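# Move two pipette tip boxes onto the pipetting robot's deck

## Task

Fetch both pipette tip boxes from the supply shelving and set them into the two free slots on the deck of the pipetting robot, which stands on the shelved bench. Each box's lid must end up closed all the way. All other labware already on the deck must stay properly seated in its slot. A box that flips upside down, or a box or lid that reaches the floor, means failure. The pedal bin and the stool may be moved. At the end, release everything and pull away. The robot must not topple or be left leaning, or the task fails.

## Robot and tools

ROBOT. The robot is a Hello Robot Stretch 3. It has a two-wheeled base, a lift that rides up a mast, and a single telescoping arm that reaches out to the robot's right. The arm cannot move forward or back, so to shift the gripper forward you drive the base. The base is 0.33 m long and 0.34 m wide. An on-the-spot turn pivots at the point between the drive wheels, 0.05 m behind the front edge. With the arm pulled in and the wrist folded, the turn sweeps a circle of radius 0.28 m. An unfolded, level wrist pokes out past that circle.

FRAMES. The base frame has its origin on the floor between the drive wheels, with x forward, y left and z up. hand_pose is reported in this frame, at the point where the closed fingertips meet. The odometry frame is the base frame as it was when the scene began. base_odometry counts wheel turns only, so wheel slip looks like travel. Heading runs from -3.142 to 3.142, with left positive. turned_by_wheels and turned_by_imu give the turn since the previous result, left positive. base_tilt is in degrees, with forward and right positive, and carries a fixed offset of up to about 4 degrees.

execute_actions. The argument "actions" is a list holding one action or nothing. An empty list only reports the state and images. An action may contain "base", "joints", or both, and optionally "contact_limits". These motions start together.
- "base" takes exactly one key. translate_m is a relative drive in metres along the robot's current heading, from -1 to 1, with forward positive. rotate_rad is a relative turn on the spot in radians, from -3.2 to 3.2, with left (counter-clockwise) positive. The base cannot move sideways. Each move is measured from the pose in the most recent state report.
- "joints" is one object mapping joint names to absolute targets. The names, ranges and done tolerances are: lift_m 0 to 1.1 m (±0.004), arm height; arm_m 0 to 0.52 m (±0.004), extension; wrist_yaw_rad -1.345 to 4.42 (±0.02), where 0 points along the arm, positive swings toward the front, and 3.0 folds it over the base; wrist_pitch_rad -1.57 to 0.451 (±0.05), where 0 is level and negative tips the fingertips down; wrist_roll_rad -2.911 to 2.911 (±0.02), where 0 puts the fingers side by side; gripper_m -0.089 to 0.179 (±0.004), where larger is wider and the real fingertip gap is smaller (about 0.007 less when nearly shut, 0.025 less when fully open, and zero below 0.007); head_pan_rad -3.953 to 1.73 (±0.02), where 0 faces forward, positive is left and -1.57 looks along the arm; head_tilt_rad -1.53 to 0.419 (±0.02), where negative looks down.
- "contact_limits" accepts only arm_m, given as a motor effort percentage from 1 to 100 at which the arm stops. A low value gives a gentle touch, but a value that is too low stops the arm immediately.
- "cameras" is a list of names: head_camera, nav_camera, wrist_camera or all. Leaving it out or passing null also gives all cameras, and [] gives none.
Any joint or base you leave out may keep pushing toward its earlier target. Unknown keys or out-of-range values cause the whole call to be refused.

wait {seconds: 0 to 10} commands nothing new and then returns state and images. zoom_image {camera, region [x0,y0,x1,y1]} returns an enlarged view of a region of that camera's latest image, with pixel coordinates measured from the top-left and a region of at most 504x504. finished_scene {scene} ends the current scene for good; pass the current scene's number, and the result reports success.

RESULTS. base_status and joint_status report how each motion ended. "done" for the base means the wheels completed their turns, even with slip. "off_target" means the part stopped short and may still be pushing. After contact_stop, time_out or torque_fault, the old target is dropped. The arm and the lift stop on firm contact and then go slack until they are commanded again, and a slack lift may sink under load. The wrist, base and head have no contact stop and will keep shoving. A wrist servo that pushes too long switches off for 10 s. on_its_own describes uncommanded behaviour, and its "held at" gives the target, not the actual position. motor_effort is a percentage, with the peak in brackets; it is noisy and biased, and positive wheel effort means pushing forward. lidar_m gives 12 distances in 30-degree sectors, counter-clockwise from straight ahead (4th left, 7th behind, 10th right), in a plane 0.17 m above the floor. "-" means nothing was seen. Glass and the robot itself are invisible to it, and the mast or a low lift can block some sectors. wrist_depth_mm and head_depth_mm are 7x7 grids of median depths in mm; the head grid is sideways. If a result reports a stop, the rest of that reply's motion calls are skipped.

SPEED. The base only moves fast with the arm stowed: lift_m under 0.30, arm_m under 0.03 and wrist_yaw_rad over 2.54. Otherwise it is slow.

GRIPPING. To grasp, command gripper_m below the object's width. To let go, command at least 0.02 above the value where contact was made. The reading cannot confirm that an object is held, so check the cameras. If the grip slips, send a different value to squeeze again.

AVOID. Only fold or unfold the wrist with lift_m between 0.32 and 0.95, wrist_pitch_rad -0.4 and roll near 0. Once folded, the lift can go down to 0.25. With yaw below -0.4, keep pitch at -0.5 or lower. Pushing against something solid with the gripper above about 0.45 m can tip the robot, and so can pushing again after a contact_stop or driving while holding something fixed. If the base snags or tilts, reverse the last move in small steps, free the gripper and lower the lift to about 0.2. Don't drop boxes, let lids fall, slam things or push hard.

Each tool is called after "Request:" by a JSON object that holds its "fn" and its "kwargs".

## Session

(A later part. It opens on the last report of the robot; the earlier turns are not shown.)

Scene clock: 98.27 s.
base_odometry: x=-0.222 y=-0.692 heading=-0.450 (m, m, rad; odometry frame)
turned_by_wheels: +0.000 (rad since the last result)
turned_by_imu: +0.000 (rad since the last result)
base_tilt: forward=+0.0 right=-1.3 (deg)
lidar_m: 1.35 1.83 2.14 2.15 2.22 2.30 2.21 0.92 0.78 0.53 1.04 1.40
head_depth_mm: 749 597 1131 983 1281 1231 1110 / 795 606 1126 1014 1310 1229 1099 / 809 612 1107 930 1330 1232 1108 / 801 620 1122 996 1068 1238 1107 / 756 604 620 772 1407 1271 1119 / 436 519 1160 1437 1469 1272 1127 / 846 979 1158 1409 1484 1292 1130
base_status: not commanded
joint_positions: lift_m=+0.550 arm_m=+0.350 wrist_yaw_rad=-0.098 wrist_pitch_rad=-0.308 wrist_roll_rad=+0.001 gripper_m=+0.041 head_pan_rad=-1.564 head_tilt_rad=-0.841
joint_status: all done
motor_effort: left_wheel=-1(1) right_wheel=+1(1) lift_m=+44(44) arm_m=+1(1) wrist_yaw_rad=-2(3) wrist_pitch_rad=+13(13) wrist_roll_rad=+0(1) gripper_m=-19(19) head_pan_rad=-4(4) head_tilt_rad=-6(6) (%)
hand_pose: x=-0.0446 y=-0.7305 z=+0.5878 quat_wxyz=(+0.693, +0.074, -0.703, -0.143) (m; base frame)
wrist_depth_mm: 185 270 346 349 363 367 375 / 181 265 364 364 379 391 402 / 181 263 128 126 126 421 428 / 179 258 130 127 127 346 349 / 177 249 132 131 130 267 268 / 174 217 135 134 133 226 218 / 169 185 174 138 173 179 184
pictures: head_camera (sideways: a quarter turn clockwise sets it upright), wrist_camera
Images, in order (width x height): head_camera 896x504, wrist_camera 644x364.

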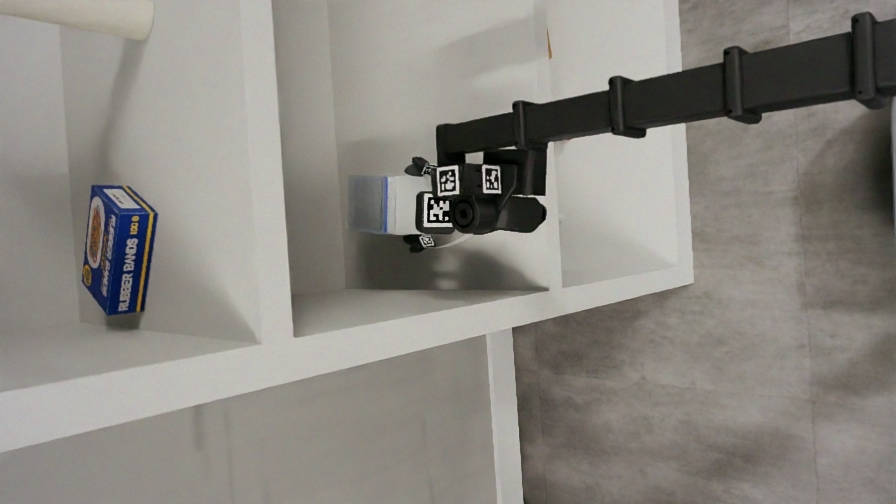

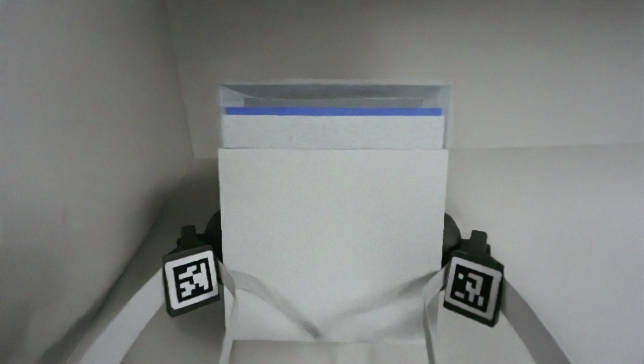

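Request:
{"fn": "execute_actions", "kwargs": {"actions": [{"joints":{"lift_m":0.512,"head_pan_rad":0.45,"head_tilt_rad":-0.25}}], "cameras": ["head_camera"]}}

Request:
{"fn": "execute_actions", "kwargs": {"actions": [{"joints":{"gripper_m":-0.04}}], "cameras": ["wrist_camera"]}}

Request:
{"fn": "execute_actions", "kwargs": {"actions": [{"joints":{"lift_m":0.54}}], "cameras": ["head_camera","wrist_camera"]}}

Request:
{"fn": "zoom_image", "kwargs": {"camera": "head_camera", "region": [300,50,600,450]}}

Scene clock: 108.90 s.
base_odometry: x=-0.222 y=-0.692 heading=-0.450 (m, m, rad; odometry frame)
turned_by_wheels: +0.000 (rad since the last result)
turned_by_imu: -0.001 (rad since the last result)
base_tilt: forward=+0.0 right=-1.3 (deg)
lidar_m: 1.35 1.83 2.14 2.15 2.22 2.30 2.21 0.92 0.77 0.53 1.04 1.40
head_depth_mm: 1734 1822 1909 1989 2122 1955 1502 / 1805 1924 2016 1485 2209 1884 1517 / 1897 2015 2118 1698 2362 1982 1524 / 1967 2093 1585 1686 2434 2010 1538 / 2056 2171 2348 2025 2513 2036 1548 / 2172 2284 2418 1834 2594 2050 1570 / 2308 2444 2626 2653 2863 2067 1578
base_status: not commanded
joint_positions: lift_m=+0.512 arm_m=+0.350 wrist_yaw_rad=-0.098 wrist_pitch_rad=-0.300 wrist_roll_rad=+0.001 gripper_m=+0.041 head_pan_rad=+0.443 head_tilt_rad=-0.261
joint_status: all done
motor_effort: left_wheel=-1(1) right_wheel=+1(1) lift_m=+28(38) arm_m=+1(1) wrist_yaw_rad=-3(3) wrist_pitch_rad=+9(13) wrist_roll_rad=-1(1) gripper_m=-18(19) head_pan_rad=+5(59) head_tilt_rad=+7(49) (%)
hand_pose: x=-0.0447 y=-0.7313 z=+0.5523 quat_wxyz=(+0.693, +0.071, -0.704, -0.140) (m; base frame)
wrist_depth_mm: 184 271 346 351 358 364 372 / 182 266 364 155 375 392 403 / 180 263 113 111 110 399 398 / 178 247 118 115 114 276 272 / 177 212 126 125 124 211 209 / 166 177 139 137 135 178 171 / 145 145 145 144 142 141 144
pictures: head_camera (sideways: a quarter turn clockwise sets it upright)
Images, in order (width x height): head_camera 896x504.

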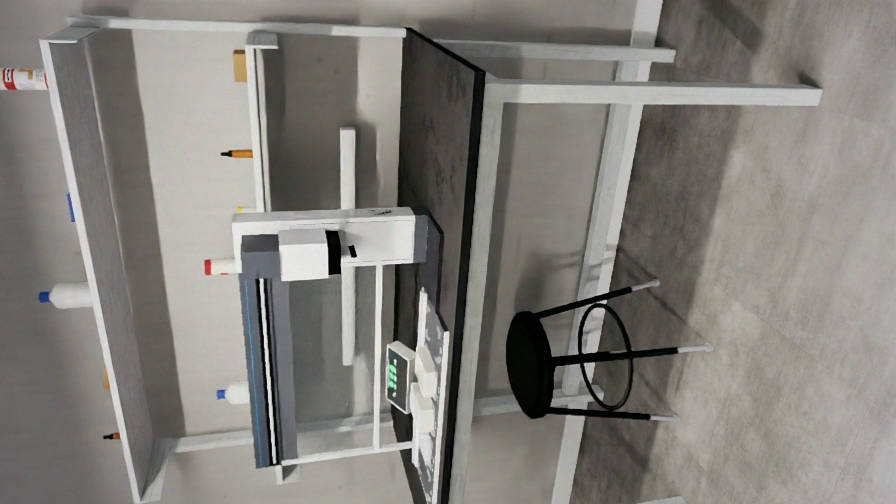

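Scene clock: 110.20 s.
base_odometry: x=-0.222 y=-0.692 heading=-0.450 (m, m, rad; odometry frame)
turned_by_wheels: +0.000 (rad since the last result)
turned_by_imu: +0.000 (rad since the last result)
base_tilt: forward=+0.0 right=-1.3 (deg)
lidar_m: 1.35 1.84 2.14 2.15 2.22 2.30 2.21 0.92 0.78 0.54 1.04 1.40
head_depth_mm: 1736 1829 1921 1976 2110 1949 1505 / 1806 1916 2011 1496 2192 1914 1507 / 1875 1996 2117 1703 2350 2002 1534 / 1968 2081 1594 1682 2468 2007 1535 / 2071 2208 2359 2013 2517 2024 1557 / 2206 2313 2432 1852 2566 2036 1554 / 2343 2461 2621 2635 2865 2064 1574
base_status: not commanded
joint_positions: lift_m=+0.512 arm_m=+0.350 wrist_yaw_rad=-0.098 wrist_pitch_rad=-0.300 wrist_roll_rad=+0.001 gripper_m=-0.038 head_pan_rad=+0.443 head_tilt_rad=-0.261
joint_status: all done
motor_effort: left_wheel=-1(1) right_wheel=+1(1) lift_m=+28(29) arm_m=+1(1) wrist_yaw_rad=-3(2) wrist_pitch_rad=+9(9) wrist_roll_rad=-1(1) gripper_m=-45(100) head_pan_rad=+5(5) head_tilt_rad=+7(7) (%)
hand_pose: x=-0.0447 y=-0.7313 z=+0.5523 quat_wxyz=(+0.693, +0.071, -0.704, -0.140) (m; base frame)
wrist_depth_mm: 184 271 341 349 356 369 374 / 182 266 359 154 371 392 400 / 180 263 113 111 110 399 394 / 178 248 119 115 114 273 272 / 176 213 127 125 124 210 211 / 165 176 138 136 135 178 171 / 145 145 144 144 143 139 144
pictures: wrist_camera
Images, in order (width x height): wrist_camera 644x364.

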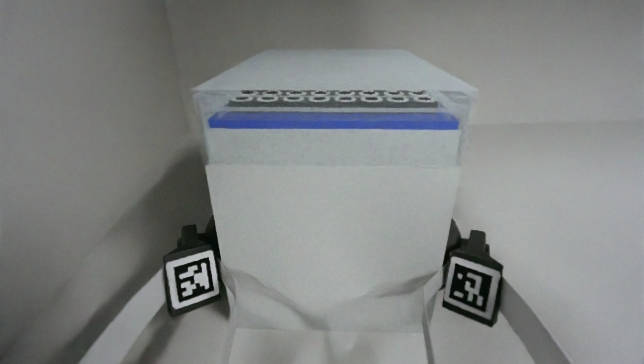

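Scene clock: 111.23 s.
base_odometry: x=-0.222 y=-0.692 heading=-0.450 (m, m, rad; odometry frame)
turned_by_wheels: +0.000 (rad since the last result)
turned_by_imu: +0.000 (rad since the last result)
base_tilt: forward=+0.0 right=-1.3 (deg)
lidar_m: 1.35 1.83 2.14 2.15 2.22 2.30 2.21 0.92 0.77 0.53 1.04 1.40
head_depth_mm: 1740 1823 1927 1985 2098 1932 1499 / 1813 1923 2023 1476 2190 1885 1522 / 1860 1997 2121 1683 2326 1993 1530 / 1982 2119 1579 1665 2428 2025 1553 / 2065 2195 2340 2009 2485 2029 1564 / 2184 2326 2419 1833 2618 2044 1572 / 2310 2455 2604 2649 2874 2059 1581
base_status: not commanded
joint_positions: lift_m=+0.540 arm_m=+0.350 wrist_yaw_rad=-0.098 wrist_pitch_rad=-0.309 wrist_roll_rad=+0.001 gripper_m=-0.034 head_pan_rad=+0.443 head_tilt_rad=-0.261
joint_status: all done
on_its_own: gripper_m is held at -0.036, not at your -0.040, by its stall guard, which is still easing
motor_effort: left_wheel=-2(1) right_wheel=+1(1) lift_m=+44(46) arm_m=+1(1) wrist_yaw_rad=-3(3) wrist_pitch_rad=+13(13) wrist_roll_rad=-1(1) gripper_m=-42(45) head_pan_rad=+5(5) head_tilt_rad=+7(7) (%)
hand_pose: x=-0.0446 y=-0.7304 z=+0.5775 quat_wxyz=(+0.692, +0.075, -0.703, -0.143) (m; base frame)
wrist_depth_mm: 184 273 343 354 357 365 376 / 182 266 367 369 383 387 394 / 180 263 127 123 123 411 425 / 179 259 128 126 124 325 321 / 177 236 132 131 130 252 251 / 176 206 138 136 136 211 205 / 168 173 169 163 162 170 172
pictures: head_camera (sideways: a quarter turn clockwise sets it upright), wrist_camera
Images, in order (width x height): head_camera 896x504, wrist_camera 644x364.

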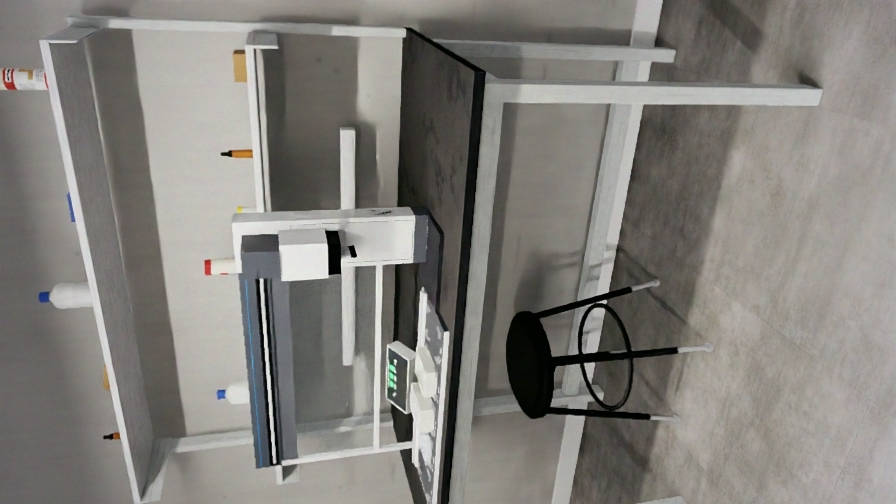

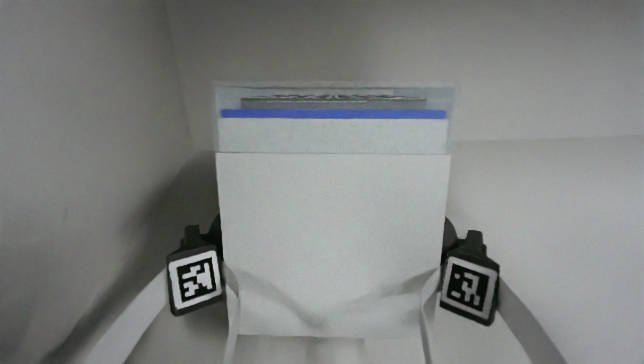

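Region (300, 50, 600, 450) of head_camera's 896x504 image, scaled by 1.260, with more detail than that image has; it fills the left 378 columns of this view, and the rest is white.

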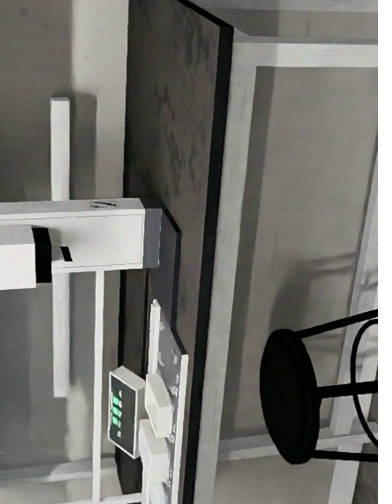

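Request:
{"fn": "execute_actions", "kwargs": {"actions": [{"joints":{"lift_m":0.514,"gripper_m":0.0,"head_pan_rad":-1.57,"head_tilt_rad":-0.9}}], "cameras": []}}

Request:
{"fn": "execute_actions", "kwargs": {"actions": [{"joints":{"arm_m":0.22,"wrist_yaw_rad":-0.02},"base":{"translate_m":-0.03}}], "cameras": ["wrist_camera"]}}

Request:
{"fn": "execute_actions", "kwargs": {"actions": [{"joints":{"gripper_m":0.15}}], "cameras": []}}

Request:
{"fn": "execute_actions", "kwargs": {"actions": [{"joints":{"arm_m":0.18,"lift_m":0.71,"wrist_pitch_rad":-1.2,"wrist_yaw_rad":0}}]}}

Scene clock: 132.43 s.
base_odometry: x=-0.222 y=-0.692 heading=-0.450 (m, m, rad; odometry frame)
turned_by_wheels: +0.000 (rad since the last result)
turned_by_imu: -0.002 (rad since the last result)
base_tilt: forward=+0.0 right=-1.3 (deg)
lidar_m: 1.35 1.83 2.14 2.15 2.22 2.29 2.22 0.92 0.77 0.53 1.04 1.40
head_depth_mm: 657 561 1110 941 1308 1216 1097 / 724 569 1108 972 1335 1224 - / 730 554 1099 - 1307 1227 1117 / 659 562 1128 951 1280 1225 1109 / 667 550 668 863 1386 1254 1104 / 445 535 1204 1501 1428 1255 1112 / 863 1002 1190 1489 1439 1267 1119
base_status: not commanded
joint_positions: lift_m=+0.514 arm_m=+0.350 wrist_yaw_rad=-0.098 wrist_pitch_rad=-0.300 wrist_roll_rad=+0.001 gripper_m=+0.005 head_pan_rad=-1.563 head_tilt_rad=-0.889
joint_status: gripper_m off_target (ended at +0.005, target +0.000); the others done
motor_effort: left_wheel=-1(1) right_wheel=+1(1) lift_m=+29(39) arm_m=+1(1) wrist_yaw_rad=-3(3) wrist_pitch_rad=+9(13) wrist_roll_rad=-1(1) gripper_m=-29(100) head_pan_rad=-5(59) head_tilt_rad=-8(52) (%)
hand_pose: x=-0.0447 y=-0.7313 z=+0.5543 quat_wxyz=(+0.693, +0.071, -0.704, -0.140) (m; base frame)
wrist_depth_mm: 184 268 345 352 357 365 370 / 181 266 365 158 373 392 404 / 180 263 117 114 112 400 399 / 178 252 121 119 117 279 281 / 178 215 129 128 126 215 213 / 169 179 140 139 137 180 173 / 147 147 147 146 145 144 145
pictures: none
No camera images: the call's "cameras" was empty. Leave "cameras" out to get every camera's image.

Scene clock: 134.63 s.
base_odometry: x=-0.249 y=-0.679 heading=-0.450 (m, m, rad; odometry frame)
turned_by_wheels: +0.000 (rad since the last result)
turned_by_imu: +0.000 (rad since the last result)
base_tilt: forward=+0.0 right=-1.3 (deg)
lidar_m: 1.38 2.07 2.16 2.15 2.22 2.27 2.18 0.90 0.91 0.54 0.55 1.41
head_depth_mm: 612 562 1113 942 1300 1216 1102 / 726 568 1106 946 1333 1217 - / 736 557 1112 915 - 1234 1115 / 660 563 1122 924 1304 1248 1108 / 684 570 901 855 1331 1249 1105 / 519 533 649 1501 1434 1258 1118 / 454 1005 1205 1488 1449 1253 1121
base_status: done
joint_positions: lift_m=+0.514 arm_m=+0.220 wrist_yaw_rad=-0.018 wrist_pitch_rad=-0.299 wrist_roll_rad=+0.001 gripper_m=+0.015 head_pan_rad=-1.563 head_tilt_rad=-0.889
joint_status: all done
on_its_own: gripper_m is held at +0.014, not at your +0.000, by its stall guard, which is still easing
motor_effort: left_wheel=-1(10) right_wheel=+1(5) lift_m=+29(29) arm_m=-4(3) wrist_yaw_rad=-2(13) wrist_pitch_rad=+8(9) wrist_roll_rad=-1(1) gripper_m=-26(29) head_pan_rad=-5(5) head_tilt_rad=-7(7) (%)
hand_pose: x=-0.0259 y=-0.6030 z=+0.5544 quat_wxyz=(+0.698, +0.099, -0.700, -0.112) (m; base frame)
wrist_depth_mm: 188 263 459 462 464 463 463 / 188 261 456 160 485 504 492 / 187 259 117 114 112 402 400 / 187 254 121 119 117 281 279 / 187 218 129 128 127 215 214 / 173 180 140 139 137 181 174 / 147 147 147 146 145 144 146
pictures: wrist_camera
Images, in order (width x height): wrist_camera 644x364.

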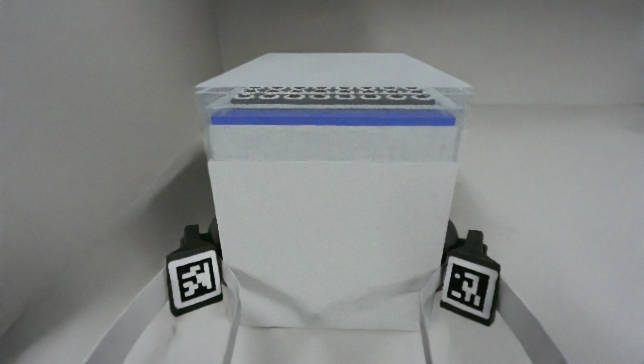

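Scene clock: 136.47 s.
base_odometry: x=-0.249 y=-0.679 heading=-0.450 (m, m, rad; odometry frame)
turned_by_wheels: +0.000 (rad since the last result)
turned_by_imu: +0.000 (rad since the last result)
base_tilt: forward=+0.0 right=-1.3 (deg)
lidar_m: 1.38 2.08 2.16 2.15 2.22 2.26 2.18 0.90 0.91 0.54 0.55 1.40
head_depth_mm: 614 560 1115 941 1295 1223 1094 / 724 568 1106 944 1334 1218 - / 738 556 1119 914 - 1234 1126 / 657 562 1119 909 1296 1245 1106 / 685 568 905 856 1338 1248 1112 / 520 535 648 1489 1441 1260 1120 / 454 1002 1198 1487 1452 1257 1118
base_status: not commanded
joint_positions: lift_m=+0.514 arm_m=+0.220 wrist_yaw_rad=-0.018 wrist_pitch_rad=-0.303 wrist_roll_rad=+0.001 gripper_m=+0.150 head_pan_rad=-1.563 head_tilt_rad=-0.889
joint_status: all done
motor_effort: left_wheel=-1(1) right_wheel=+1(1) lift_m=+29(30) arm_m=-4(4) wrist_yaw_rad=-2(2) wrist_pitch_rad=+10(10) wrist_roll_rad=-1(1) gripper_m=+0(86) head_pan_rad=-5(5) head_tilt_rad=-7(8) (%)
hand_pose: x=-0.0259 y=-0.6026 z=+0.5534 quat_wxyz=(+0.698, +0.100, -0.700, -0.114) (m; base frame)
wrist_depth_mm: 187 262 453 468 465 463 473 / 188 263 461 161 481 489 499 / 188 261 119 115 114 396 398 / 188 250 124 120 120 279 276 / 187 220 136 131 130 222 213 / 174 - 162 142 144 174 173 / - 146 147 147 146 146 143
pictures: none
No camera images: the call's "cameras" was empty. Leave "cameras" out to get every camera's image.

Scene clock: 139.07 s.
base_odometry: x=-0.249 y=-0.679 heading=-0.450 (m, m, rad; odometry frame)
turned_by_wheels: +0.000 (rad since the last result)
turned_by_imu: +0.000 (rad since the last result)
base_tilt: forward=+0.0 right=-1.3 (deg)
lidar_m: 1.38 2.08 2.16 2.15 2.22 2.26 2.19 0.90 0.91 0.54 0.55 1.40
head_depth_mm: 612 561 1109 942 1341 - - / 724 566 1107 996 1263 1226 1107 / 734 556 1112 978 1264 1229 1121 / 660 560 1122 934 1282 1239 1103 / 684 569 901 856 1336 1243 1103 / 520 533 648 1510 1442 1248 1118 / 454 1004 1197 1489 1432 1261 1121
base_status: not commanded
joint_positions: lift_m=+0.710 arm_m=+0.180 wrist_yaw_rad=-0.002 wrist_pitch_rad=-1.200 wrist_roll_rad=+0.004 gripper_m=+0.150 head_pan_rad=-1.563 head_tilt_rad=-0.890
joint_status: all done
motor_effort: left_wheel=-2(2) right_wheel=+2(5) lift_m=+42(45) arm_m=-3(11) wrist_yaw_rad=+3(8) wrist_pitch_rad=+0(95) wrist_roll_rad=-2(17) gripper_m=+0(1) head_pan_rad=-4(5) head_tilt_rad=-7(7) (%)
hand_pose: x=-0.0218 y=-0.3955 z=+0.6009 quat_wxyz=(+0.582, +0.398, -0.585, -0.401) (m; base frame)
wrist_depth_mm: 214 246 270 266 264 263 258 / 849 266 264 268 268 271 272 / 834 830 461 720 718 698 702 / 804 807 766 716 702 689 691 / 771 767 753 754 751 746 755 / 748 - 734 723 721 705 707 / 718 720 716 692 702 686 678
pictures: head_camera (sideways: a quarter turn clockwise sets it upright), nav_camera (sideways: a quarter turn counterclockwise sets it upright), wrist_camera
Images, in order (width x height): head_camera 896x504, nav_camera 672x504, wrist_camera 644x364.

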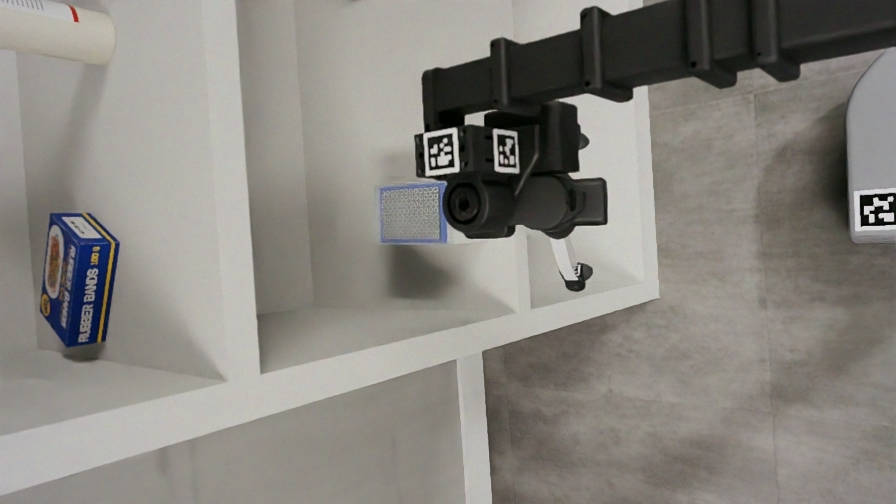

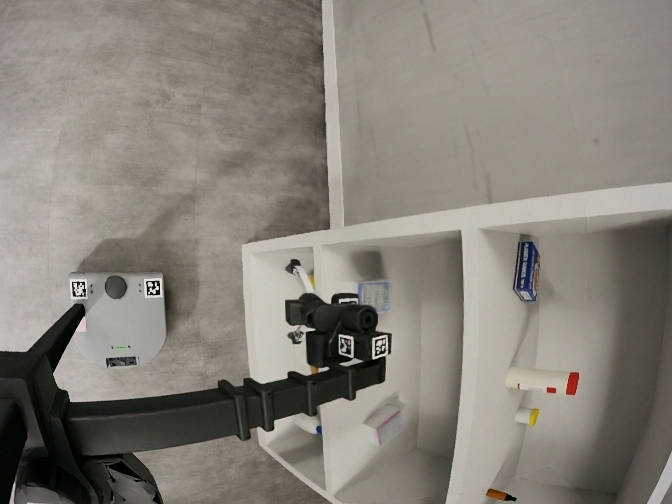

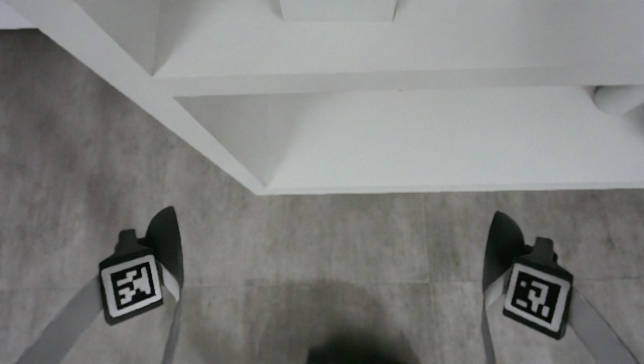

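Request:
{"fn": "execute_actions", "kwargs": {"actions": [{"joints":{"arm_m":0.33,"lift_m":0.675,"gripper_m":0.16},"contact_limits":{"arm_m":12}}]}}

Request:
{"fn": "execute_actions", "kwargs": {"actions": [{"joints":{"arm_m":0.425},"contact_limits":{"arm_m":10}}]}}

Scene clock: 148.27 s.
base_odometry: x=-0.249 y=-0.679 heading=-0.450 (m, m, rad; odometry frame)
turned_by_wheels: +0.000 (rad since the last result)
turned_by_imu: -0.001 (rad since the last result)
base_tilt: forward=+0.0 right=-1.3 (deg)
lidar_m: 1.38 2.07 2.16 2.15 2.22 2.27 2.19 0.90 0.91 0.54 0.54 1.40
head_depth_mm: 613 559 1111 943 1309 - - / 719 567 1131 - 1286 1230 1106 / 735 557 1135 896 1301 1231 1121 / 657 561 1125 964 1302 1238 1115 / 682 566 903 855 1340 1239 1110 / 519 535 646 1511 1428 1250 1114 / 454 1008 1193 1495 1440 1262 1123
base_status: not commanded
joint_positions: lift_m=+0.675 arm_m=+0.330 wrist_yaw_rad=-0.002 wrist_pitch_rad=-1.201 wrist_roll_rad=+0.003 gripper_m=+0.160 head_pan_rad=-1.563 head_tilt_rad=-0.890
joint_status: all done
motor_effort: left_wheel=-2(2) right_wheel=+2(2) lift_m=+29(37) arm_m=+2(1) wrist_yaw_rad=+2(2) wrist_pitch_rad=+1(1) wrist_roll_rad=-1(2) gripper_m=+0(49) head_pan_rad=-5(5) head_tilt_rad=-7(7) (%)
contact_limits: arm_m 12 (drawing in: default 21, maximum 33; extending or still: default 26, maximum 43)
hand_pose: x=-0.0218 y=-0.5448 z=+0.5663 quat_wxyz=(+0.582, +0.398, -0.584, -0.401) (m; base frame)
wrist_depth_mm: 180 232 228 119 119 223 221 / 179 223 220 115 114 217 214 / 179 217 118 115 113 210 208 / 179 210 207 153 149 201 200 / 178 204 202 201 198 198 194 / 722 - 707 684 679 676 656 / 694 694 678 686 666 662 665
pictures: head_camera (sideways: a quarter turn clockwise sets it upright), nav_camera (sideways: a quarter turn counterclockwise sets it upright), wrist_camera
Images, in order (width x height): head_camera 896x504, nav_camera 672x504, wrist_camera 644x364.

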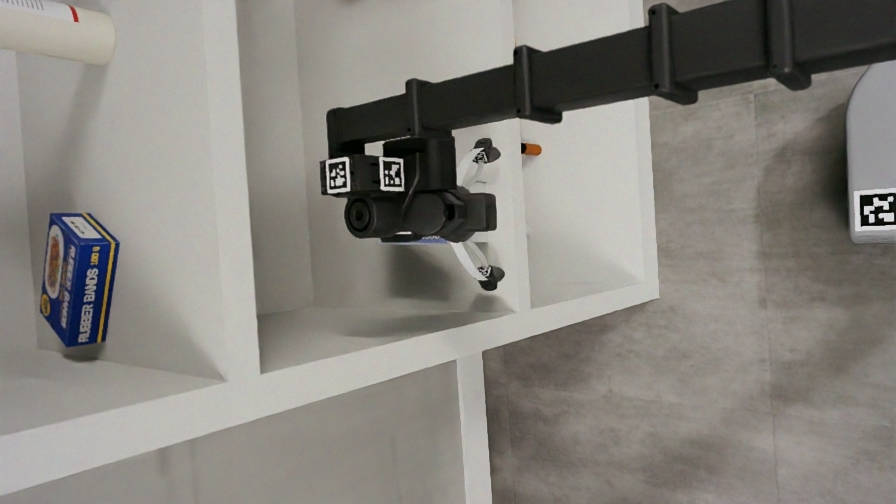

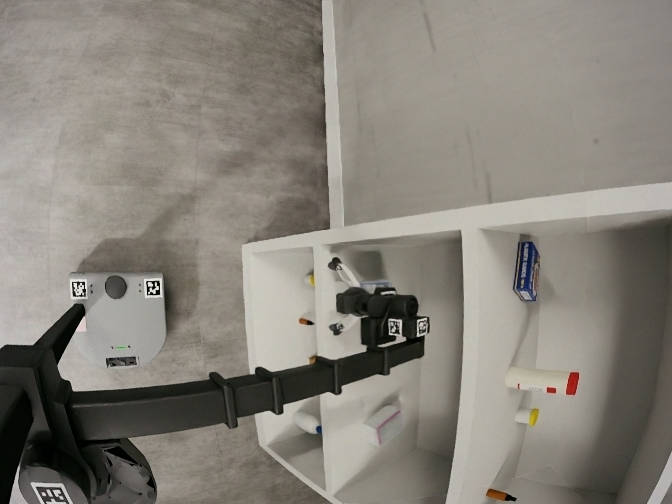

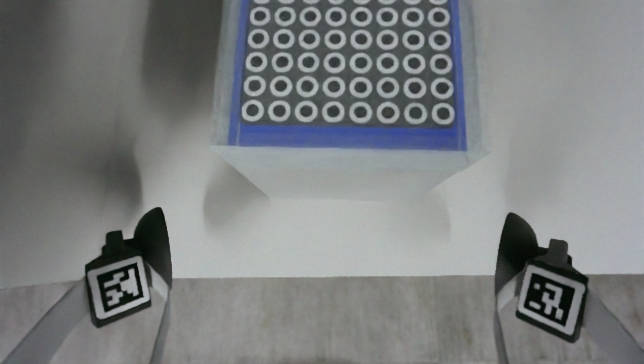

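Scene clock: 150.20 s.
base_odometry: x=-0.249 y=-0.679 heading=-0.450 (m, m, rad; odometry frame)
turned_by_wheels: +0.000 (rad since the last result)
turned_by_imu: +0.000 (rad since the last result)
base_tilt: forward=+0.0 right=-1.3 (deg)
lidar_m: 1.38 2.07 2.16 2.14 2.22 2.26 2.19 0.90 0.91 0.54 0.55 1.40
head_depth_mm: 615 561 1110 943 1321 - - / 724 567 1118 952 1296 1220 1110 / 732 556 - 926 1297 1230 1120 / 658 560 1120 921 1305 1239 1109 / 683 569 901 856 1343 1239 1103 / 520 533 647 1501 1437 1254 1119 / 455 1003 1206 1496 1444 1260 1123
base_status: not commanded
joint_positions: lift_m=+0.675 arm_m=+0.425 wrist_yaw_rad=-0.002 wrist_pitch_rad=-1.204 wrist_roll_rad=+0.003 gripper_m=+0.160 head_pan_rad=-1.563 head_tilt_rad=-0.890
joint_status: all done
motor_effort: left_wheel=-2(2) right_wheel=+3(3) lift_m=+29(29) arm_m=+2(1) wrist_yaw_rad=+3(3) wrist_pitch_rad=+2(3) wrist_roll_rad=-2(1) gripper_m=+0(1) head_pan_rad=-5(5) head_tilt_rad=-7(7) (%)
contact_limits: arm_m 10 (drawing in: default 21, maximum 33; extending or still: default 26, maximum 43)
hand_pose: x=-0.0218 y=-0.6389 z=+0.5660 quat_wxyz=(+0.582, +0.399, -0.584, -0.402) (m; base frame)
wrist_depth_mm: 181 230 119 118 222 223 222 / 182 221 116 114 214 215 213 / 181 216 111 110 111 208 207 / 180 208 108 107 107 202 201 / 179 204 105 104 103 198 194 / 174 - 102 101 100 190 189 / 185 191 102 102 184 185 183
pictures: head_camera (sideways: a quarter turn clockwise sets it upright), nav_camera (sideways: a quarter turn counterclockwise sets it upright), wrist_camera
Images, in order (width x height): head_camera 896x504, nav_camera 672x504, wrist_camera 644x364.

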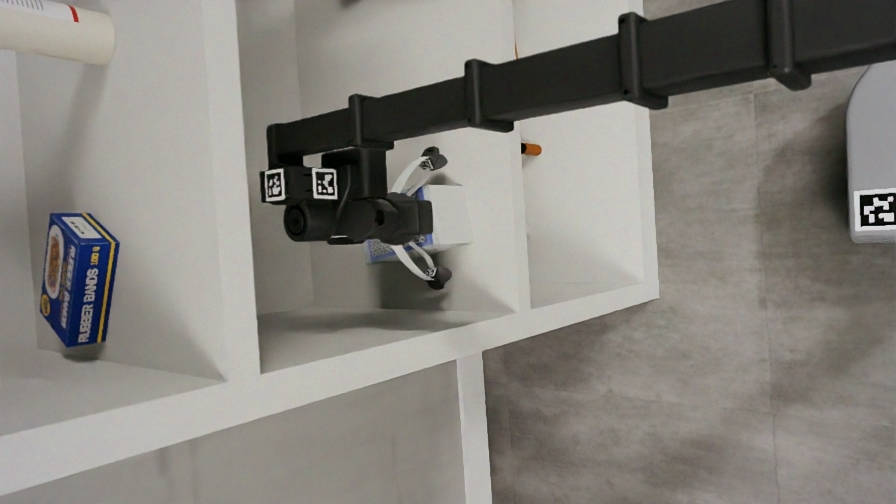

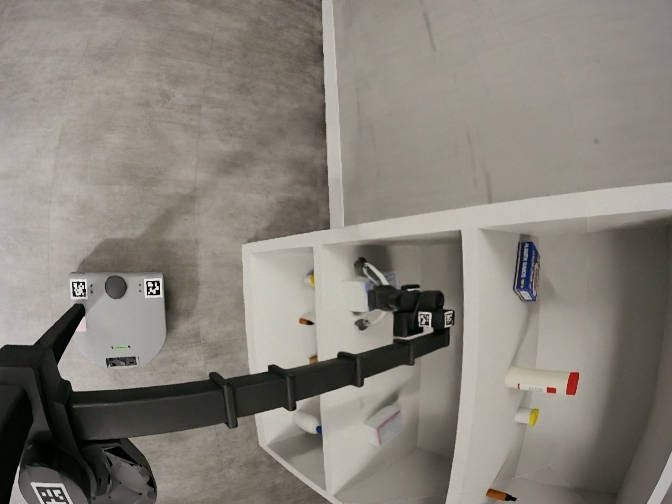

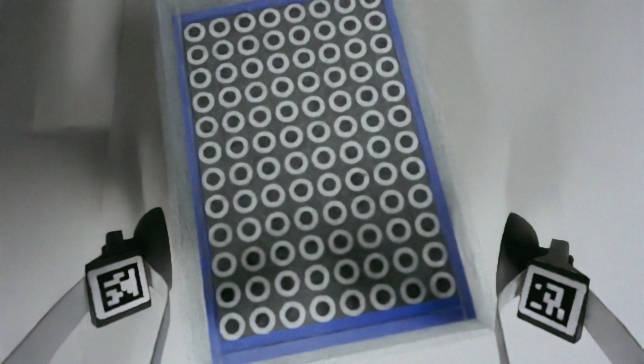

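Request:
{"fn": "execute_actions", "kwargs": {"actions": [{"joints":{"lift_m":0.703}}], "cameras": []}}

Request:
{"fn": "execute_actions", "kwargs": {"actions": [{"joints":{"arm_m":0.45,"wrist_yaw_rad":0.16},"contact_limits":{"arm_m":10}}], "cameras": ["head_camera","wrist_camera"]}}

Scene clock: 160.57 s.
base_odometry: x=-0.249 y=-0.679 heading=-0.450 (m, m, rad; odometry frame)
turned_by_wheels: +0.000 (rad since the last result)
turned_by_imu: +0.000 (rad since the last result)
base_tilt: forward=+0.0 right=-1.3 (deg)
lidar_m: 1.37 2.08 2.15 2.15 2.21 2.26 2.19 0.90 0.91 0.54 0.55 1.40
head_depth_mm: 614 562 1113 952 1333 - - / 725 566 1126 949 1322 1218 1110 / 735 556 - 914 1295 1229 1128 / 657 562 1124 915 1307 1243 1111 / 681 567 905 853 1333 1257 1108 / 521 534 647 1503 1439 1256 1111 / 454 1006 1198 1489 1445 1266 1124
base_status: not commanded
joint_positions: lift_m=+0.703 arm_m=+0.425 wrist_yaw_rad=-0.002 wrist_pitch_rad=-1.204 wrist_roll_rad=+0.003 gripper_m=+0.160 head_pan_rad=-1.563 head_tilt_rad=-0.890
joint_status: all done
motor_effort: left_wheel=-2(2) right_wheel=+3(2) lift_m=+42(43) arm_m=+2(2) wrist_yaw_rad=+2(2) wrist_pitch_rad=+2(2) wrist_roll_rad=-1(1) gripper_m=+0(0) head_pan_rad=-4(4) head_tilt_rad=-7(7) (%)
hand_pose: x=-0.0218 y=-0.6389 z=+0.5936 quat_wxyz=(+0.582, +0.399, -0.584, -0.402) (m; base frame)
wrist_depth_mm: 182 253 261 259 256 253 252 / 181 250 146 144 246 246 242 / 182 242 142 139 235 236 235 / 181 235 138 135 137 231 228 / 179 228 136 131 131 223 220 / 174 - 219 128 128 218 214 / 188 215 215 211 211 208 206
pictures: none
No camera images: the call's "cameras" was empty. Leave "cameras" out to get every camera's image.

Scene clock: 161.70 s.
base_odometry: x=-0.249 y=-0.679 heading=-0.450 (m, m, rad; odometry frame)
turned_by_wheels: +0.000 (rad since the last result)
turned_by_imu: +0.000 (rad since the last result)
base_tilt: forward=+0.0 right=-1.3 (deg)
lidar_m: 1.38 2.07 2.15 2.15 2.22 2.27 2.18 0.90 0.91 0.54 0.55 1.40
head_depth_mm: 616 559 1114 949 1348 - - / 726 564 1115 937 1308 1222 1106 / 731 555 - 919 1289 1232 1115 / 656 559 1117 915 1310 1238 1107 / 682 568 902 850 1352 1244 1106 / 519 534 646 1508 1435 1250 1119 / 455 1008 1209 1490 1438 1269 1118
base_status: not commanded
joint_positions: lift_m=+0.703 arm_m=+0.450 wrist_yaw_rad=+0.157 wrist_pitch_rad=-1.204 wrist_roll_rad=+0.003 gripper_m=+0.160 head_pan_rad=-1.563 head_tilt_rad=-0.890
joint_status: all done
motor_effort: left_wheel=-2(2) right_wheel=+3(2) lift_m=+42(42) arm_m=+2(1) wrist_yaw_rad=+3(4) wrist_pitch_rad=+2(2) wrist_roll_rad=-1(2) gripper_m=+0(0) head_pan_rad=-4(5) head_tilt_rad=-7(7) (%)
contact_limits: arm_m 10 (drawing in: default 21, maximum 33; extending or still: default 26, maximum 43)
hand_pose: x=-0.0108 y=-0.6631 z=+0.5936 quat_wxyz=(+0.612, +0.445, -0.550, -0.355) (m; base frame)
wrist_depth_mm: 149 198 260 257 256 252 249 / 154 203 252 249 246 245 241 / 158 211 243 139 139 237 234 / 162 217 235 135 134 230 227 / 166 210 226 131 130 224 221 / 165 - 220 127 126 216 214 / 185 217 212 124 123 210 207
pictures: head_camera (sideways: a quarter turn clockwise sets it upright), wrist_camera
Images, in order (width x height): head_camera 896x504, wrist_camera 644x364.

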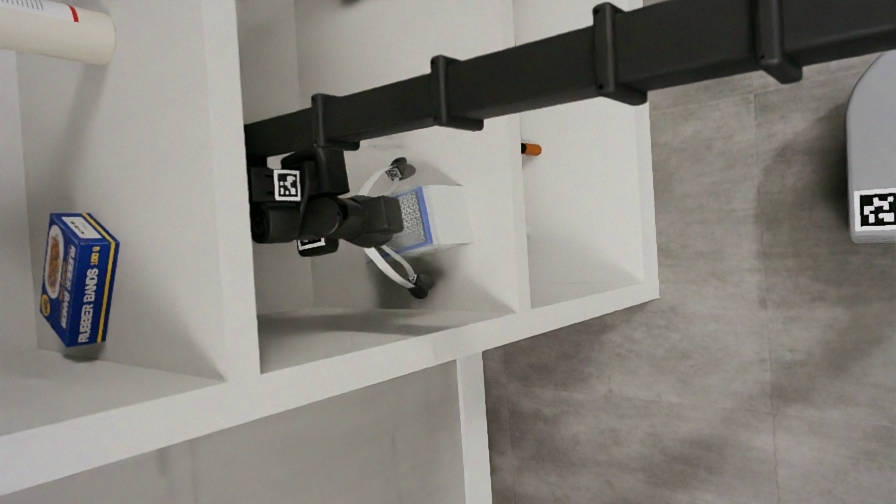

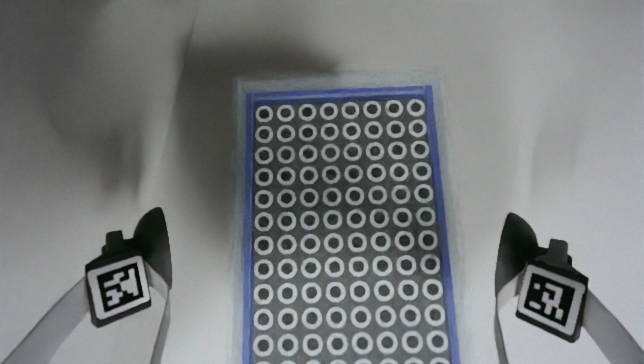

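Request:
{"fn": "execute_actions", "kwargs": {"actions": [{"joints":{"lift_m":0.698,"wrist_yaw_rad":0.2},"base":{"translate_m":-0.007}}], "cameras": []}}

Request:
{"fn": "execute_actions", "kwargs": {"actions": [{"joints":{"gripper_m":0.03}}], "cameras": ["wrist_camera"]}}

Request:
{"fn": "execute_actions", "kwargs": {"actions": [{"joints":{"lift_m":0.715}}], "cameras": ["head_camera","wrist_camera"]}}

Scene clock: 171.07 s.
base_odometry: x=-0.255 y=-0.676 heading=-0.450 (m, m, rad; odometry frame)
turned_by_wheels: +0.000 (rad since the last result)
turned_by_imu: -0.001 (rad since the last result)
base_tilt: forward=+0.0 right=-1.3 (deg)
lidar_m: 1.39 2.08 2.16 2.15 2.22 2.26 2.18 0.89 0.90 0.54 0.55 1.41
head_depth_mm: 617 559 1113 943 1332 - - / 725 566 1118 963 1311 1223 1109 / 734 554 - 935 1299 1230 1118 / 664 560 1121 922 1300 1247 1109 / 684 567 958 878 1183 1244 1108 / 555 534 630 1501 1436 1263 1110 / 436 1001 1200 1495 1444 1259 1122
base_status: done
joint_positions: lift_m=+0.698 arm_m=+0.450 wrist_yaw_rad=+0.197 wrist_pitch_rad=-1.204 wrist_roll_rad=+0.003 gripper_m=+0.160 head_pan_rad=-1.563 head_tilt_rad=-0.890
joint_status: all done
motor_effort: left_wheel=-1(6) right_wheel=+1(5) lift_m=+30(36) arm_m=+2(2) wrist_yaw_rad=+3(3) wrist_pitch_rad=+2(2) wrist_roll_rad=-2(2) gripper_m=+0(0) head_pan_rad=-5(5) head_tilt_rad=-7(7) (%)
hand_pose: x=-0.0080 y=-0.6626 z=+0.5890 quat_wxyz=(+0.619, +0.456, -0.541, -0.342) (m; base frame)
wrist_depth_mm: 151 197 255 254 250 246 249 / 156 205 245 244 243 239 237 / 161 214 236 134 135 233 230 / 166 224 229 131 129 224 222 / 172 218 223 126 125 219 215 / 172 - 127 123 123 213 210 / 196 214 124 119 119 206 204
pictures: none
No camera images: the call's "cameras" was empty. Leave "cameras" out to get every camera's image.

Scene clock: 172.87 s.
base_odometry: x=-0.255 y=-0.676 heading=-0.450 (m, m, rad; odometry frame)
turned_by_wheels: +0.000 (rad since the last result)
turned_by_imu: +0.000 (rad since the last result)
base_tilt: forward=+0.0 right=-1.3 (deg)
lidar_m: 1.39 2.08 2.16 2.15 2.22 2.25 2.18 0.89 0.91 0.54 0.55 1.40
head_depth_mm: 614 560 1114 943 1329 - - / 724 567 1118 960 1313 1230 1105 / 734 557 - 935 1293 1226 1124 / 665 562 1124 916 1301 1234 1116 / 683 567 962 882 1188 1244 1101 / 556 536 633 1504 1430 1255 1113 / 436 999 1202 1495 1449 1264 1122
base_status: not commanded
joint_positions: lift_m=+0.698 arm_m=+0.450 wrist_yaw_rad=+0.197 wrist_pitch_rad=-1.205 wrist_roll_rad=+0.003 gripper_m=+0.032 head_pan_rad=-1.563 head_tilt_rad=-0.890
joint_status: all done
motor_effort: left_wheel=-3(3) right_wheel=+5(6) lift_m=+30(29) arm_m=+2(2) wrist_yaw_rad=+3(3) wrist_pitch_rad=+2(2) wrist_roll_rad=-1(1) gripper_m=-33(100) head_pan_rad=-4(4) head_tilt_rad=-7(7) (%)
hand_pose: x=-0.0080 y=-0.6626 z=+0.5890 quat_wxyz=(+0.619, +0.456, -0.541, -0.342) (m; base frame)
wrist_depth_mm: 151 197 255 254 251 248 246 / 156 206 247 245 242 240 239 / 161 213 237 135 135 232 230 / 167 224 231 132 131 226 223 / 172 219 129 127 126 219 218 / 179 - 125 123 123 - 212 / 175 213 124 120 119 207 205
pictures: wrist_camera
Images, in order (width x height): wrist_camera 644x364.

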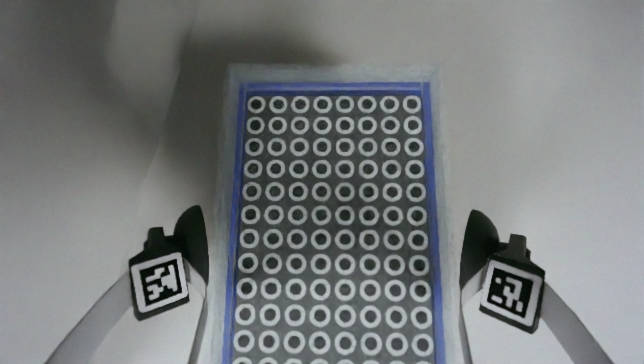

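Scene clock: 174.83 s.
base_odometry: x=-0.255 y=-0.676 heading=-0.450 (m, m, rad; odometry frame)
turned_by_wheels: +0.000 (rad since the last result)
turned_by_imu: -0.001 (rad since the last result)
base_tilt: forward=+0.0 right=-1.3 (deg)
lidar_m: 1.38 2.08 2.16 2.15 2.21 2.26 2.18 0.90 0.90 0.54 0.54 1.40
head_depth_mm: 611 559 1120 952 1355 - - / 722 564 1106 928 1307 1221 1111 / 732 557 1084 927 1295 1230 1116 / 667 558 1121 916 1302 1232 1121 / 675 567 973 893 1191 1238 1099 / 558 535 629 1509 1439 1249 1116 / 436 1000 1195 1496 1439 1259 1117
base_status: not commanded
joint_positions: lift_m=+0.715 arm_m=+0.450 wrist_yaw_rad=+0.198 wrist_pitch_rad=-1.202 wrist_roll_rad=+0.002 gripper_m=+0.038 head_pan_rad=-1.563 head_tilt_rad=-0.891
joint_status: all done
on_its_own: gripper_m is held at +0.037, not at your +0.030, by its stall guard, which is still easing
motor_effort: left_wheel=-1(5) right_wheel=+1(14) lift_m=+43(43) arm_m=+1(2) wrist_yaw_rad=+3(3) wrist_pitch_rad=+1(5) wrist_roll_rad=-1(1) gripper_m=-25(32) head_pan_rad=-5(4) head_tilt_rad=-6(7) (%)
hand_pose: x=-0.0079 y=-0.6633 z=+0.6058 quat_wxyz=(+0.619, +0.455, -0.541, -0.341) (m; base frame)
wrist_depth_mm: 153 198 275 273 270 266 265 / 157 206 264 264 262 256 256 / 163 216 255 152 157 248 249 / 168 225 246 147 150 241 240 / 173 224 146 142 143 236 232 / 180 216 142 138 138 - 226 / 180 228 223 134 135 220 221
pictures: head_camera (sideways: a quarter turn clockwise sets it upright), wrist_camera
Images, in order (width x height): head_camera 896x504, wrist_camera 644x364.

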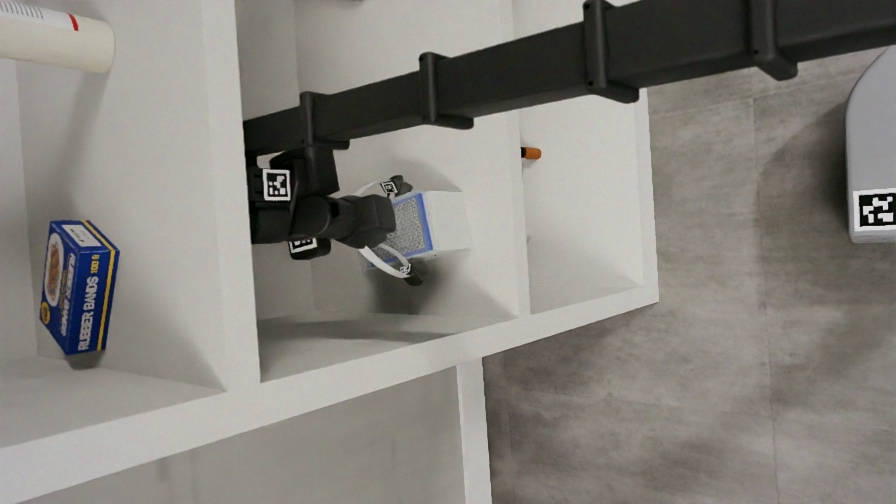

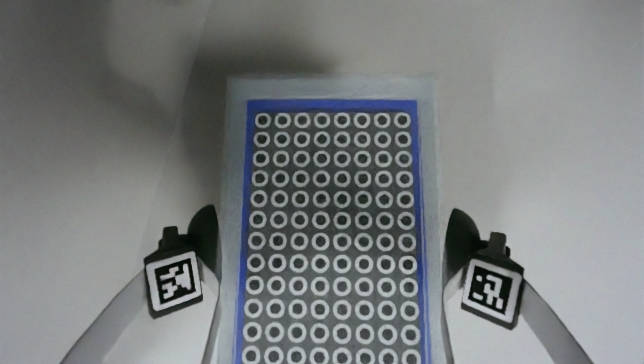

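Request:
{"fn": "execute_actions", "kwargs": {"actions": [{"joints":{"lift_m":0.705}}], "cameras": []}}

Request:
{"fn": "execute_actions", "kwargs": {"actions": [{"joints":{"gripper_m":0.14,"lift_m":0.72}}], "cameras": []}}

Request:
{"fn": "execute_actions", "kwargs": {"actions": [{"joints":{"gripper_m":0.05}}], "cameras": ["wrist_camera"]}}

Request:
{"fn": "execute_actions", "kwargs": {"actions": [{"joints":{"lift_m":0.735}}]}}

Request:
{"fn": "zoom_image", "kwargs": {"camera": "head_camera", "region": [230,100,530,340]}}

Scene clock: 193.67 s.
base_odometry: x=-0.255 y=-0.676 heading=-0.450 (m, m, rad; odometry frame)
turned_by_wheels: +0.000 (rad since the last result)
turned_by_imu: -0.001 (rad since the last result)
base_tilt: forward=+0.0 right=-1.3 (deg)
lidar_m: 1.39 2.08 2.16 2.14 2.21 2.25 2.18 0.89 0.90 0.54 0.54 1.41
head_depth_mm: 613 559 1117 937 1345 - - / 725 565 1108 938 1305 1216 1114 / 733 556 1081 930 1300 1236 1122 / 669 560 1124 912 1308 1241 1118 / 674 567 969 885 1187 1243 1109 / 559 535 629 1500 1439 1251 1113 / 436 998 1200 1490 1449 1258 1120
base_status: not commanded
joint_positions: lift_m=+0.706 arm_m=+0.450 wrist_yaw_rad=+0.198 wrist_pitch_rad=-1.201 wrist_roll_rad=+0.002 gripper_m=+0.051 head_pan_rad=-1.563 head_tilt_rad=-0.891
joint_status: lift_m contact_stop (moved -0.008 of -0.010)
on_its_own: gripper_m is held at +0.050, not at your +0.030, by its stall guard, which is not easing now; lift_m is slack since a contact_stop, until your next command for it
motor_effort: left_wheel=-2(2) right_wheel=+3(3) lift_m=+35(38) arm_m=+1(1) wrist_yaw_rad=+3(3) wrist_pitch_rad=+0(1) wrist_roll_rad=-1(1) gripper_m=-21(21) head_pan_rad=-5(5) head_tilt_rad=-7(6) (%)
hand_pose: x=-0.0078 y=-0.6636 z=+0.5975 quat_wxyz=(+0.620, +0.455, -0.541, -0.341) (m; base frame)
wrist_depth_mm: 151 198 266 262 263 259 255 / 156 205 257 257 253 251 248 / 161 215 247 144 145 242 241 / 167 225 237 140 141 234 232 / 172 223 139 136 136 228 227 / 178 216 134 131 132 - 218 / 180 220 131 127 128 216 213
pictures: none
No camera images: the call's "cameras" was empty. Leave "cameras" out to get every camera's image.

not run: a stop came earlier in this reply.

not run: a stop came earlier in this reply.

not run: a stop came earlier in this reply.

Region (230, 100, 530, 340) of head_camera's 896x504 image, scaled by 1.680, with more detail than that image has; it fills the top 403 rows of this view, and the rest is white.

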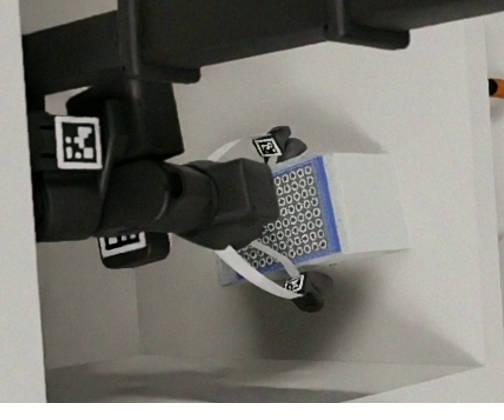

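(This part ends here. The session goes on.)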